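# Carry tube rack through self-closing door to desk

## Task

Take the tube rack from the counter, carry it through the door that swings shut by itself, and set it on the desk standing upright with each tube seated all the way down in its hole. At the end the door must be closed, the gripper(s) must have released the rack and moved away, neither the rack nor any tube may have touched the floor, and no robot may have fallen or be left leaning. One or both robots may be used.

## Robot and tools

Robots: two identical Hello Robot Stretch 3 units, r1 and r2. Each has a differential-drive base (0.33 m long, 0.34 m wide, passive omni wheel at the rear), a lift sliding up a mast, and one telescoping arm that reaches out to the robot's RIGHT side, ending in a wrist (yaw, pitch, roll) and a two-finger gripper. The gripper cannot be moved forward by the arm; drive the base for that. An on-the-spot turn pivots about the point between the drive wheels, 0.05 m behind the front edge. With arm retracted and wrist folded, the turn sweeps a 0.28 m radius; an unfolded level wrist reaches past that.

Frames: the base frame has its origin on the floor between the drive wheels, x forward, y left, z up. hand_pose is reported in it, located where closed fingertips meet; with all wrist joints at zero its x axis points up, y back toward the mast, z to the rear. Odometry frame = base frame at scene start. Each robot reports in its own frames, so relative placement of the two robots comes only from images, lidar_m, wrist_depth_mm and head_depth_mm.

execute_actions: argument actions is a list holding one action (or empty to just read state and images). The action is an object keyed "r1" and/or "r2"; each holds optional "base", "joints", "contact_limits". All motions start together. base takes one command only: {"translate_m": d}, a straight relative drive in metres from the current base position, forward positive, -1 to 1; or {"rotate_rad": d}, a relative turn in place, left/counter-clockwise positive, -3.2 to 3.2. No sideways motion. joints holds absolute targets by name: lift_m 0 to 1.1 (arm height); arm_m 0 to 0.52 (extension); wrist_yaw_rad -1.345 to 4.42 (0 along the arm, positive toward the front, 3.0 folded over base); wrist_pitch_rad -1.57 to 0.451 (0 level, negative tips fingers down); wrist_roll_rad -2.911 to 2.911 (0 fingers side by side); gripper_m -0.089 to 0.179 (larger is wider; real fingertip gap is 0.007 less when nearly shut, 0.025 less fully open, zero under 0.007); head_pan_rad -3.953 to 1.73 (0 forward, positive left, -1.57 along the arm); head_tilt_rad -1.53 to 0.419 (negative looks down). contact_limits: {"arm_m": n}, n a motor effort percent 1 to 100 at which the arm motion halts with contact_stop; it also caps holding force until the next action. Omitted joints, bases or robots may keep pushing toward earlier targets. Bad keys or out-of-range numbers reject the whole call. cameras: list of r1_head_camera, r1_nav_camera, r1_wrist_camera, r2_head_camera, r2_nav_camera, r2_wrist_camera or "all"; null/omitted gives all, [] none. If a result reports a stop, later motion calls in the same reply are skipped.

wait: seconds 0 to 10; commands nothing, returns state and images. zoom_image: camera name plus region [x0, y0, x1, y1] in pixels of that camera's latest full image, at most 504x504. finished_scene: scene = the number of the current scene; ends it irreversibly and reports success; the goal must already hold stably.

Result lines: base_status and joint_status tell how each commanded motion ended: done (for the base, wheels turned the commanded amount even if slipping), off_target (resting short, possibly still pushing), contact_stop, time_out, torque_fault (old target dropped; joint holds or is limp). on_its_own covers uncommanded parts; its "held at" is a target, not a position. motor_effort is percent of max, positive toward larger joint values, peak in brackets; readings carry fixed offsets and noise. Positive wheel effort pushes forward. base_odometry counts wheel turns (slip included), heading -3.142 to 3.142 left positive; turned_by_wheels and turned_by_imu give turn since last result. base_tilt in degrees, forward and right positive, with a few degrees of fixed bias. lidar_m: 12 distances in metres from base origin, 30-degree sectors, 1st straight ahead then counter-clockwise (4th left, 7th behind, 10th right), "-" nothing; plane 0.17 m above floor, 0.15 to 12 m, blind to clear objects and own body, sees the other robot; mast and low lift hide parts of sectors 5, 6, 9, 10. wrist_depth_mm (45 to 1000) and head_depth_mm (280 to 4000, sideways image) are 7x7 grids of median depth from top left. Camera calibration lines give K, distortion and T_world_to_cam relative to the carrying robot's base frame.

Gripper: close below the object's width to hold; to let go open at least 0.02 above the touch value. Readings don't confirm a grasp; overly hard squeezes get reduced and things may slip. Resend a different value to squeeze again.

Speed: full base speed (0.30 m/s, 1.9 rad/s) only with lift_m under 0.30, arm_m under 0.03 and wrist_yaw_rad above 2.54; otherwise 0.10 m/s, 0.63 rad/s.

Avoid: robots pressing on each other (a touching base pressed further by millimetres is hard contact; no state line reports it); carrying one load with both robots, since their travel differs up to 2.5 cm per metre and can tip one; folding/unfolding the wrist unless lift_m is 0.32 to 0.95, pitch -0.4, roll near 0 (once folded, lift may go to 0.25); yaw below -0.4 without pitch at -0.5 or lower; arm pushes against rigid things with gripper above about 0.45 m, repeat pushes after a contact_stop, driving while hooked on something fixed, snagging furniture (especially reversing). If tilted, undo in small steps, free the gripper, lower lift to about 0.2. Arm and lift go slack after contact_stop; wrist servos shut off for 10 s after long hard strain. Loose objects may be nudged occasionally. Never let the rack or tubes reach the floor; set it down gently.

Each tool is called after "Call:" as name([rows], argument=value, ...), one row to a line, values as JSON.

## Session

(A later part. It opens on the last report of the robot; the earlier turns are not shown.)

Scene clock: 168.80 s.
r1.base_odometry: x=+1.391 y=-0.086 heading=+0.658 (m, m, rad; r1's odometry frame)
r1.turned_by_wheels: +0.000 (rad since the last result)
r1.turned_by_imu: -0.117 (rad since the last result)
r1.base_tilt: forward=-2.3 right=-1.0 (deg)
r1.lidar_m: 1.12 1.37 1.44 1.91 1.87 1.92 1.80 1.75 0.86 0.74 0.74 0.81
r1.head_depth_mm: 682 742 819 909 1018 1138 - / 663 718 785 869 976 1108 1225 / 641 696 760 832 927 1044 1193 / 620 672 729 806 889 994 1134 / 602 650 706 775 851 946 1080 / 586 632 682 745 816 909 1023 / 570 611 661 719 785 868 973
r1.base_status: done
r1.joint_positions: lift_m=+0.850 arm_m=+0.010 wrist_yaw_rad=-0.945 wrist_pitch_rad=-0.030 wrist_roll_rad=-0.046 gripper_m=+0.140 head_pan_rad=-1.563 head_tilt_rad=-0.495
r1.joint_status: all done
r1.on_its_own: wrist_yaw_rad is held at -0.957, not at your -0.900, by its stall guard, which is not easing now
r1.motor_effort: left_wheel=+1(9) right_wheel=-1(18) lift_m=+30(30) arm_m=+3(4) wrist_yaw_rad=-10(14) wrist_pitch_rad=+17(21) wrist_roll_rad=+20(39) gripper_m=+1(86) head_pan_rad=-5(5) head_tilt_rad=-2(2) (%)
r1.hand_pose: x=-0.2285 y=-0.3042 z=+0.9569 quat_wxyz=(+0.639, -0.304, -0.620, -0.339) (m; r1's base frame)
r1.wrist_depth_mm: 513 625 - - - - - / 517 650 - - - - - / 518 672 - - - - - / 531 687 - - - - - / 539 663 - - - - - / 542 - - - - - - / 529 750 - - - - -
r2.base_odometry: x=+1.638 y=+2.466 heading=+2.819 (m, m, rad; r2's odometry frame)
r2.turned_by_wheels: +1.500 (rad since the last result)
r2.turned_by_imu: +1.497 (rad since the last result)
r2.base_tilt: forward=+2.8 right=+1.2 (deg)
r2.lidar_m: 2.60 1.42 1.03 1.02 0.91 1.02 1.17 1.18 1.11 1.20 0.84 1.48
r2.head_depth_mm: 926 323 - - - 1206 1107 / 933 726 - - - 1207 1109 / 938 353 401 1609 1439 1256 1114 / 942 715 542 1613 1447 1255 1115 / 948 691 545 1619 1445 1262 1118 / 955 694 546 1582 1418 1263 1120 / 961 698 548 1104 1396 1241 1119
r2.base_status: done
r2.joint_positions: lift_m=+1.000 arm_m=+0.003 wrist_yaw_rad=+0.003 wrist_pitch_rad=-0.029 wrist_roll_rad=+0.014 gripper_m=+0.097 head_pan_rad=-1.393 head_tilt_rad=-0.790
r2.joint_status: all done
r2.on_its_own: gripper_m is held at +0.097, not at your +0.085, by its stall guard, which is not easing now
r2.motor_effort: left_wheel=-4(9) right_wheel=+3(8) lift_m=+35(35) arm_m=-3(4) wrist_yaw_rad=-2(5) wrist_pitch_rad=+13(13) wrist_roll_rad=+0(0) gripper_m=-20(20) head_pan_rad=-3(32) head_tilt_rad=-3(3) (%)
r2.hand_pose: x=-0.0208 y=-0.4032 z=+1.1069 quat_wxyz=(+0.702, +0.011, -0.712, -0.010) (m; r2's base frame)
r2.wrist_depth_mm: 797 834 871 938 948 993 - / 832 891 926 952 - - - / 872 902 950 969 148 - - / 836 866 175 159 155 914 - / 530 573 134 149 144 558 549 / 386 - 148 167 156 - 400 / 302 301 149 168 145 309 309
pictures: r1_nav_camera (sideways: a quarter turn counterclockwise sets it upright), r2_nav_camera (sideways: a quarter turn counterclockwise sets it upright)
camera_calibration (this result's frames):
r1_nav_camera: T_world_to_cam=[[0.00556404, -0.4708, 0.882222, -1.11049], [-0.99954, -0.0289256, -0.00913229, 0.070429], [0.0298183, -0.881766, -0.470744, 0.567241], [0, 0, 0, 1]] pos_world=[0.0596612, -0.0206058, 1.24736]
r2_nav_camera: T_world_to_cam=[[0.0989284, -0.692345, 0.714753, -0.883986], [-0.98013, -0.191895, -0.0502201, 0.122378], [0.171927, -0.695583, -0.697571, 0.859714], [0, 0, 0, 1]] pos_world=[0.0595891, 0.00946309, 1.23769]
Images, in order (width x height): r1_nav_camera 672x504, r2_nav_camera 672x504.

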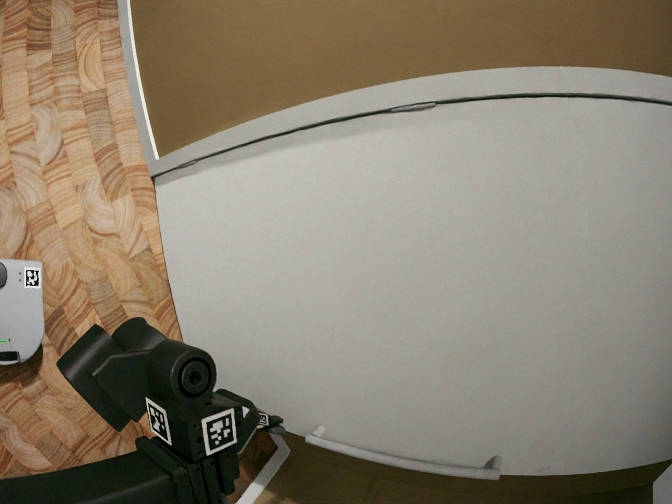

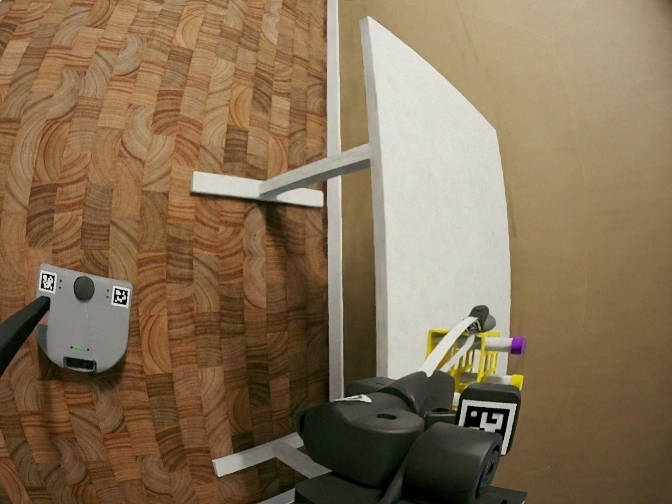

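Desk is about 0.038 m higher than the counter.

Call:
execute_actions([
  {"r2":{"joints":{"arm_m":0.25,"lift_m":0.93}}},
], cameras=[])

Call:
execute_actions([
  {"r2":{"joints":{"lift_m":0.906}}},
], cameras=[])

Call:
execute_actions([
  {"r2":{"joints":{"gripper_m":0.179}}},
], cameras=[])

Call:
execute_actions([
  {"r2":{"joints":{"arm_m":0}}},
], cameras=[])

Call:
finished_scene(scene=2)

Scene clock: 181.07 s.
r1.base_odometry: x=+1.391 y=-0.086 heading=+0.658 (m, m, rad; r1's odometry frame)
r1.turned_by_wheels: +0.000 (rad since the last result)
r1.turned_by_imu: +0.002 (rad since the last result)
r1.base_tilt: forward=-2.4 right=-0.9 (deg)
r1.lidar_m: 1.11 1.38 1.43 1.91 1.87 1.93 1.80 1.74 1.09 0.80 0.77 0.81
r1.head_depth_mm: 898 988 1072 1189 1401 1551 - / 834 915 1005 1125 1270 1463 1359 / 780 847 930 1030 1150 1292 1333 / 736 792 868 948 1048 1171 1276 / 692 745 807 881 962 1073 1213 / 656 703 758 819 897 985 1092 / 621 663 713 769 831 909 1004
r1.base_status: not commanded
r1.joint_positions: lift_m=+0.850 arm_m=+0.010 wrist_yaw_rad=-0.945 wrist_pitch_rad=-0.030 wrist_roll_rad=-0.046 gripper_m=+0.140 head_pan_rad=-1.563 head_tilt_rad=-0.495
r1.joint_status: not commanded
r1.on_its_own: wrist_yaw_rad is held at -0.957, not at your -0.900, by its stall guard, which is not easing now
r1.motor_effort: left_wheel=+2(2) right_wheel=-1(1) lift_m=+30(30) arm_m=+4(3) wrist_yaw_rad=-11(10) wrist_pitch_rad=+17(17) wrist_roll_rad=+20(20) gripper_m=+0(0) head_pan_rad=-4(4) head_tilt_rad=-3(2) (%)
r1.hand_pose: x=-0.2285 y=-0.3042 z=+0.9569 quat_wxyz=(+0.639, -0.304, -0.620, -0.339) (m; r1's base frame)
r1.wrist_depth_mm: 708 - - - - - - / 702 - - - - - - / 734 - - - - - - / 749 - - - - - - / 736 - - - - - - / 750 - - - - - - / 724 - - - - - -
r2.base_odometry: x=+1.638 y=+2.466 heading=+2.819 (m, m, rad; r2's odometry frame)
r2.turned_by_wheels: +0.000 (rad since the last result)
r2.turned_by_imu: +0.001 (rad since the last result)
r2.base_tilt: forward=+2.8 right=+1.3 (deg)
r2.lidar_m: 2.60 1.42 0.99 0.89 0.90 1.02 1.17 1.18 1.11 1.20 0.84 1.49
r2.head_depth_mm: 973 - 507 1615 1429 1251 1110 / 975 - 501 1610 1435 1253 1108 / 937 637 540 1613 1438 1258 1112 / 943 689 543 1615 1444 1252 1113 / 949 692 545 1616 1438 1261 1118 / 954 694 546 1582 1411 1258 1118 / 961 698 549 1100 1396 1243 1122
r2.base_status: not commanded
r2.joint_positions: lift_m=+0.930 arm_m=+0.250 wrist_yaw_rad=+0.001 wrist_pitch_rad=-0.029 wrist_roll_rad=+0.014 gripper_m=+0.097 head_pan_rad=-1.393 head_tilt_rad=-0.790
r2.joint_status: all done
r2.on_its_own: gripper_m is held at +0.097, not at your +0.085, by its stall guard, which is not easing now
r2.motor_effort: left_wheel=-4(4) right_wheel=+3(3) lift_m=+22(33) arm_m=+3(6) wrist_yaw_rad=-2(2) wrist_pitch_rad=+13(13) wrist_roll_rad=+0(0) gripper_m=-20(19) head_pan_rad=-3(3) head_tilt_rad=-3(3) (%)
r2.hand_pose: x=-0.0211 y=-0.6501 z=+1.0374 quat_wxyz=(+0.702, +0.011, -0.712, -0.010) (m; r2's base frame)
r2.wrist_depth_mm: 598 635 645 671 696 736 770 / 620 645 678 696 754 776 810 / 642 680 688 711 148 809 850 / 568 581 176 160 155 616 624 / 358 385 135 149 144 378 378 / 276 - 148 166 156 - 272 / 206 207 149 168 145 210 211
pictures: none
No camera images: the call's "cameras" was empty. Leave "cameras" out to get every camera's image.

Scene clock: 182.03 s.
r1.base_odometry: x=+1.391 y=-0.086 heading=+0.658 (m, m, rad; r1's odometry frame)
r1.turned_by_wheels: +0.000 (rad since the last result)
r1.turned_by_imu: +0.000 (rad since the last result)
r1.base_tilt: forward=-2.4 right=-0.9 (deg)
r1.lidar_m: 1.12 1.38 1.44 1.91 1.87 1.92 1.80 1.75 1.08 0.80 0.77 0.81
r1.head_depth_mm: 899 987 1069 1196 1413 1537 - / 836 914 1005 1124 1260 1461 1357 / 781 850 936 1029 1145 1301 1321 / 733 793 866 948 1051 1182 1286 / 692 747 808 884 965 1067 1201 / 655 704 756 825 893 982 1098 / 620 664 714 769 834 912 1000
r1.base_status: not commanded
r1.joint_positions: lift_m=+0.850 arm_m=+0.010 wrist_yaw_rad=-0.945 wrist_pitch_rad=-0.030 wrist_roll_rad=-0.046 gripper_m=+0.140 head_pan_rad=-1.563 head_tilt_rad=-0.495
r1.joint_status: not commanded
r1.on_its_own: wrist_yaw_rad is held at -0.957, not at your -0.900, by its stall guard, which is not easing now
r1.motor_effort: left_wheel=+2(2) right_wheel=-1(1) lift_m=+30(30) arm_m=+4(3) wrist_yaw_rad=-11(10) wrist_pitch_rad=+17(17) wrist_roll_rad=+20(20) gripper_m=+0(1) head_pan_rad=-4(5) head_tilt_rad=-2(2) (%)
r1.hand_pose: x=-0.2285 y=-0.3042 z=+0.9569 quat_wxyz=(+0.639, -0.304, -0.620, -0.339) (m; r1's base frame)
r1.wrist_depth_mm: 711 - - - - - - / 723 - - - - - - / 728 - - - - - - / 739 - - - - - - / 745 - - - - - - / 746 - - - - - - / 711 - - - - - -
r2.base_odometry: x=+1.638 y=+2.466 heading=+2.819 (m, m, rad; r2's odometry frame)
r2.turned_by_wheels: +0.000 (rad since the last result)
r2.turned_by_imu: +0.000 (rad since the last result)
r2.base_tilt: forward=+2.8 right=+1.3 (deg)
r2.lidar_m: 2.60 1.42 0.99 0.89 0.90 1.02 1.17 1.18 1.10 1.20 0.84 1.49
r2.head_depth_mm: 926 - - 1594 1437 1248 1105 / 935 - - 1610 1434 1253 1109 / 938 615 540 1616 1440 1255 1111 / 942 688 542 1604 1443 1258 1115 / 948 691 544 1632 1443 1261 1110 / 956 696 546 1590 1422 1265 1117 / 964 697 549 1103 1391 1247 1121
r2.base_status: not commanded
r2.joint_positions: lift_m=+0.906 arm_m=+0.250 wrist_yaw_rad=+0.001 wrist_pitch_rad=-0.022 wrist_roll_rad=+0.014 gripper_m=+0.097 head_pan_rad=-1.393 head_tilt_rad=-0.790
r2.joint_status: all done
r2.on_its_own: gripper_m is held at +0.097, not at your +0.085, by its stall guard, which is not easing now
r2.motor_effort: left_wheel=-4(4) right_wheel=+3(3) lift_m=+21(24) arm_m=+3(3) wrist_yaw_rad=-2(2) wrist_pitch_rad=+10(13) wrist_roll_rad=+0(0) gripper_m=-20(21) head_pan_rad=-3(2) head_tilt_rad=-3(3) (%)
r2.hand_pose: x=-0.0211 y=-0.6503 z=+1.0154 quat_wxyz=(+0.702, +0.008, -0.712, -0.008) (m; r2's base frame)
r2.wrist_depth_mm: 599 611 643 675 697 736 784 / 623 646 675 711 743 774 809 / 648 677 695 715 145 803 840 / 496 498 176 158 155 534 550 / 310 334 133 149 144 326 327 / 230 - 148 167 158 - 234 / 177 177 150 166 159 180 183
pictures: none
No camera images: the call's "cameras" was empty. Leave "cameras" out to get every camera's image.

Scene clock: 183.33 s.
r1.base_odometry: x=+1.391 y=-0.086 heading=+0.658 (m, m, rad; r1's odometry frame)
r1.turned_by_wheels: +0.000 (rad since the last result)
r1.turned_by_imu: +0.000 (rad since the last result)
r1.base_tilt: forward=-2.3 right=-0.9 (deg)
r1.lidar_m: 1.12 1.37 1.44 1.91 1.87 1.92 1.81 1.75 1.09 0.80 0.77 0.81
r1.head_depth_mm: 891 988 1072 1200 1410 1555 - / 836 908 1008 1120 1265 1460 1363 / 782 850 931 1025 1144 1298 1332 / 737 794 866 948 1054 1174 1283 / 694 745 807 879 970 1070 1208 / 656 700 755 819 895 980 1096 / 622 663 710 766 831 911 1005
r1.base_status: not commanded
r1.joint_positions: lift_m=+0.850 arm_m=+0.010 wrist_yaw_rad=-0.945 wrist_pitch_rad=-0.030 wrist_roll_rad=-0.046 gripper_m=+0.140 head_pan_rad=-1.563 head_tilt_rad=-0.495
r1.joint_status: not commanded
r1.on_its_own: wrist_yaw_rad is held at -0.957, not at your -0.900, by its stall guard, which is not easing now
r1.motor_effort: left_wheel=+1(2) right_wheel=-1(1) lift_m=+30(30) arm_m=+3(3) wrist_yaw_rad=-11(10) wrist_pitch_rad=+17(17) wrist_roll_rad=+20(20) gripper_m=+0(1) head_pan_rad=-5(5) head_tilt_rad=-2(2) (%)
r1.hand_pose: x=-0.2285 y=-0.3042 z=+0.9569 quat_wxyz=(+0.639, -0.304, -0.620, -0.339) (m; r1's base frame)
r1.wrist_depth_mm: 708 - - - - - - / 733 - - - - - - / 719 - - - - - - / 742 - - - - - - / 757 - - - - - - / 752 - - - - - - / 729 - - - - - -
r2.base_odometry: x=+1.638 y=+2.466 heading=+2.819 (m, m, rad; r2's odometry frame)
r2.turned_by_wheels: +0.000 (rad since the last result)
r2.turned_by_imu: +0.000 (rad since the last result)
r2.base_tilt: forward=+2.9 right=+1.4 (deg)
r2.lidar_m: 2.60 1.41 0.98 0.89 0.90 1.02 1.17 1.18 1.10 1.20 0.84 1.49
r2.head_depth_mm: 929 - - 1609 1432 1249 1109 / 931 - - 1612 1433 1254 1107 / 940 619 540 1616 1446 1255 1109 / 943 688 543 1613 1456 1255 1112 / 947 693 544 1618 1439 1258 1115 / 954 695 546 1577 1418 1262 1119 / 960 697 548 1103 1388 1248 1124
r2.base_status: not commanded
r2.joint_positions: lift_m=+0.906 arm_m=+0.250 wrist_yaw_rad=+0.001 wrist_pitch_rad=-0.021 wrist_roll_rad=+0.014 gripper_m=+0.179 head_pan_rad=-1.393 head_tilt_rad=-0.790
r2.joint_status: all done
r2.motor_effort: left_wheel=-4(4) right_wheel=+3(3) lift_m=+21(22) arm_m=+3(3) wrist_yaw_rad=-2(1) wrist_pitch_rad=+9(10) wrist_roll_rad=+0(0) gripper_m=+0(84) head_pan_rad=-3(2) head_tilt_rad=-3(3) (%)
r2.hand_pose: x=-0.0211 y=-0.6503 z=+1.0156 quat_wxyz=(+0.702, +0.008, -0.712, -0.007) (m; r2's base frame)
r2.wrist_depth_mm: 601 617 646 678 696 730 773 / 636 651 673 715 736 761 808 / 651 671 701 720 145 791 856 / 501 501 176 158 153 541 541 / 310 324 134 149 144 349 326 / - 208 149 167 159 218 235 / 169 174 150 168 147 174 175
pictures: none
No camera images: the call's "cameras" was empty. Leave "cameras" out to get every camera's image.

Scene clock: 186.40 s.
r1.base_odometry: x=+1.391 y=-0.086 heading=+0.658 (m, m, rad; r1's odometry frame)
r1.turned_by_wheels: +0.000 (rad since the last result)
r1.turned_by_imu: +0.001 (rad since the last result)
r1.base_tilt: forward=-2.5 right=-0.9 (deg)
r1.lidar_m: 1.12 1.37 1.44 1.91 1.87 1.92 1.81 1.74 1.09 0.80 0.77 0.81
r1.head_depth_mm: 899 991 1069 1200 1409 1541 - / 835 915 1009 1121 1272 1455 1357 / 782 852 929 1036 1143 1312 1324 / 733 793 861 951 1052 1175 1279 / 693 745 807 881 963 1071 1205 / 655 702 755 820 893 985 1099 / 620 665 710 769 836 912 1002
r1.base_status: not commanded
r1.joint_positions: lift_m=+0.850 arm_m=+0.010 wrist_yaw_rad=-0.945 wrist_pitch_rad=-0.030 wrist_roll_rad=-0.046 gripper_m=+0.140 head_pan_rad=-1.563 head_tilt_rad=-0.495
r1.joint_status: not commanded
r1.on_its_own: wrist_yaw_rad is held at -0.957, not at your -0.900, by its stall guard, which is not easing now
r1.motor_effort: left_wheel=+1(2) right_wheel=-1(1) lift_m=+30(30) arm_m=+4(3) wrist_yaw_rad=-11(10) wrist_pitch_rad=+17(17) wrist_roll_rad=+20(20) gripper_m=-1(0) head_pan_rad=-4(4) head_tilt_rad=-2(2) (%)
r1.hand_pose: x=-0.2285 y=-0.3042 z=+0.9569 quat_wxyz=(+0.639, -0.304, -0.620, -0.339) (m; r1's base frame)
r1.wrist_depth_mm: 699 - - - - - - / 719 - - - - - - / 720 - - - - - - / 735 - - - - - - / 758 - - - - - - / 743 - - - - - - / 724 - - - - - -
r2.base_odometry: x=+1.638 y=+2.466 heading=+2.819 (m, m, rad; r2's odometry frame)
r2.turned_by_wheels: +0.000 (rad since the last result)
r2.turned_by_imu: +0.000 (rad since the last result)
r2.base_tilt: forward=+2.7 right=+1.2 (deg)
r2.lidar_m: 2.59 1.42 0.98 0.89 0.90 1.02 1.17 1.17 1.10 1.20 0.84 1.48
r2.head_depth_mm: 926 609 537 1598 - - - / 936 603 539 - - - 1099 / 940 638 541 1622 1415 1277 1112 / 942 689 559 1612 1441 1258 1114 / 947 692 545 1617 1439 1265 1121 / 955 695 546 1588 1417 1260 1114 / 957 699 547 1104 1399 1246 1120
r2.base_status: not commanded
r2.joint_positions: lift_m=+0.906 arm_m=+0.003 wrist_yaw_rad=+0.001 wrist_pitch_rad=-0.020 wrist_roll_rad=+0.014 gripper_m=+0.179 head_pan_rad=-1.393 head_tilt_rad=-0.790
r2.joint_status: all done
joint sent to its limit — the command would take r2.arm_m past its lower limit, so that joint was sent only as far as its limit.
r2.motor_effort: left_wheel=-4(4) right_wheel=+3(3) lift_m=+22(22) arm_m=-3(1) wrist_yaw_rad=-1(2) wrist_pitch_rad=+9(9) wrist_roll_rad=+0(0) gripper_m=+0(0) head_pan_rad=-4(3) head_tilt_rad=-3(3) (%)
r2.hand_pose: x=-0.0212 y=-0.4035 z=+1.0158 quat_wxyz=(+0.702, +0.008, -0.712, -0.007) (m; r2's base frame)
r2.wrist_depth_mm: 821 846 871 903 955 990 - / 842 868 910 961 - - - / 870 901 920 390 - - - / 507 508 522 407 546 548 555 / 314 328 317 323 323 354 331 / - 229 230 231 233 233 240 / 172 181 188 199 214 - 822
pictures: none
No camera images: the call's "cameras" was empty. Leave "cameras" out to get every camera's image.

The scene is finished: the task was done.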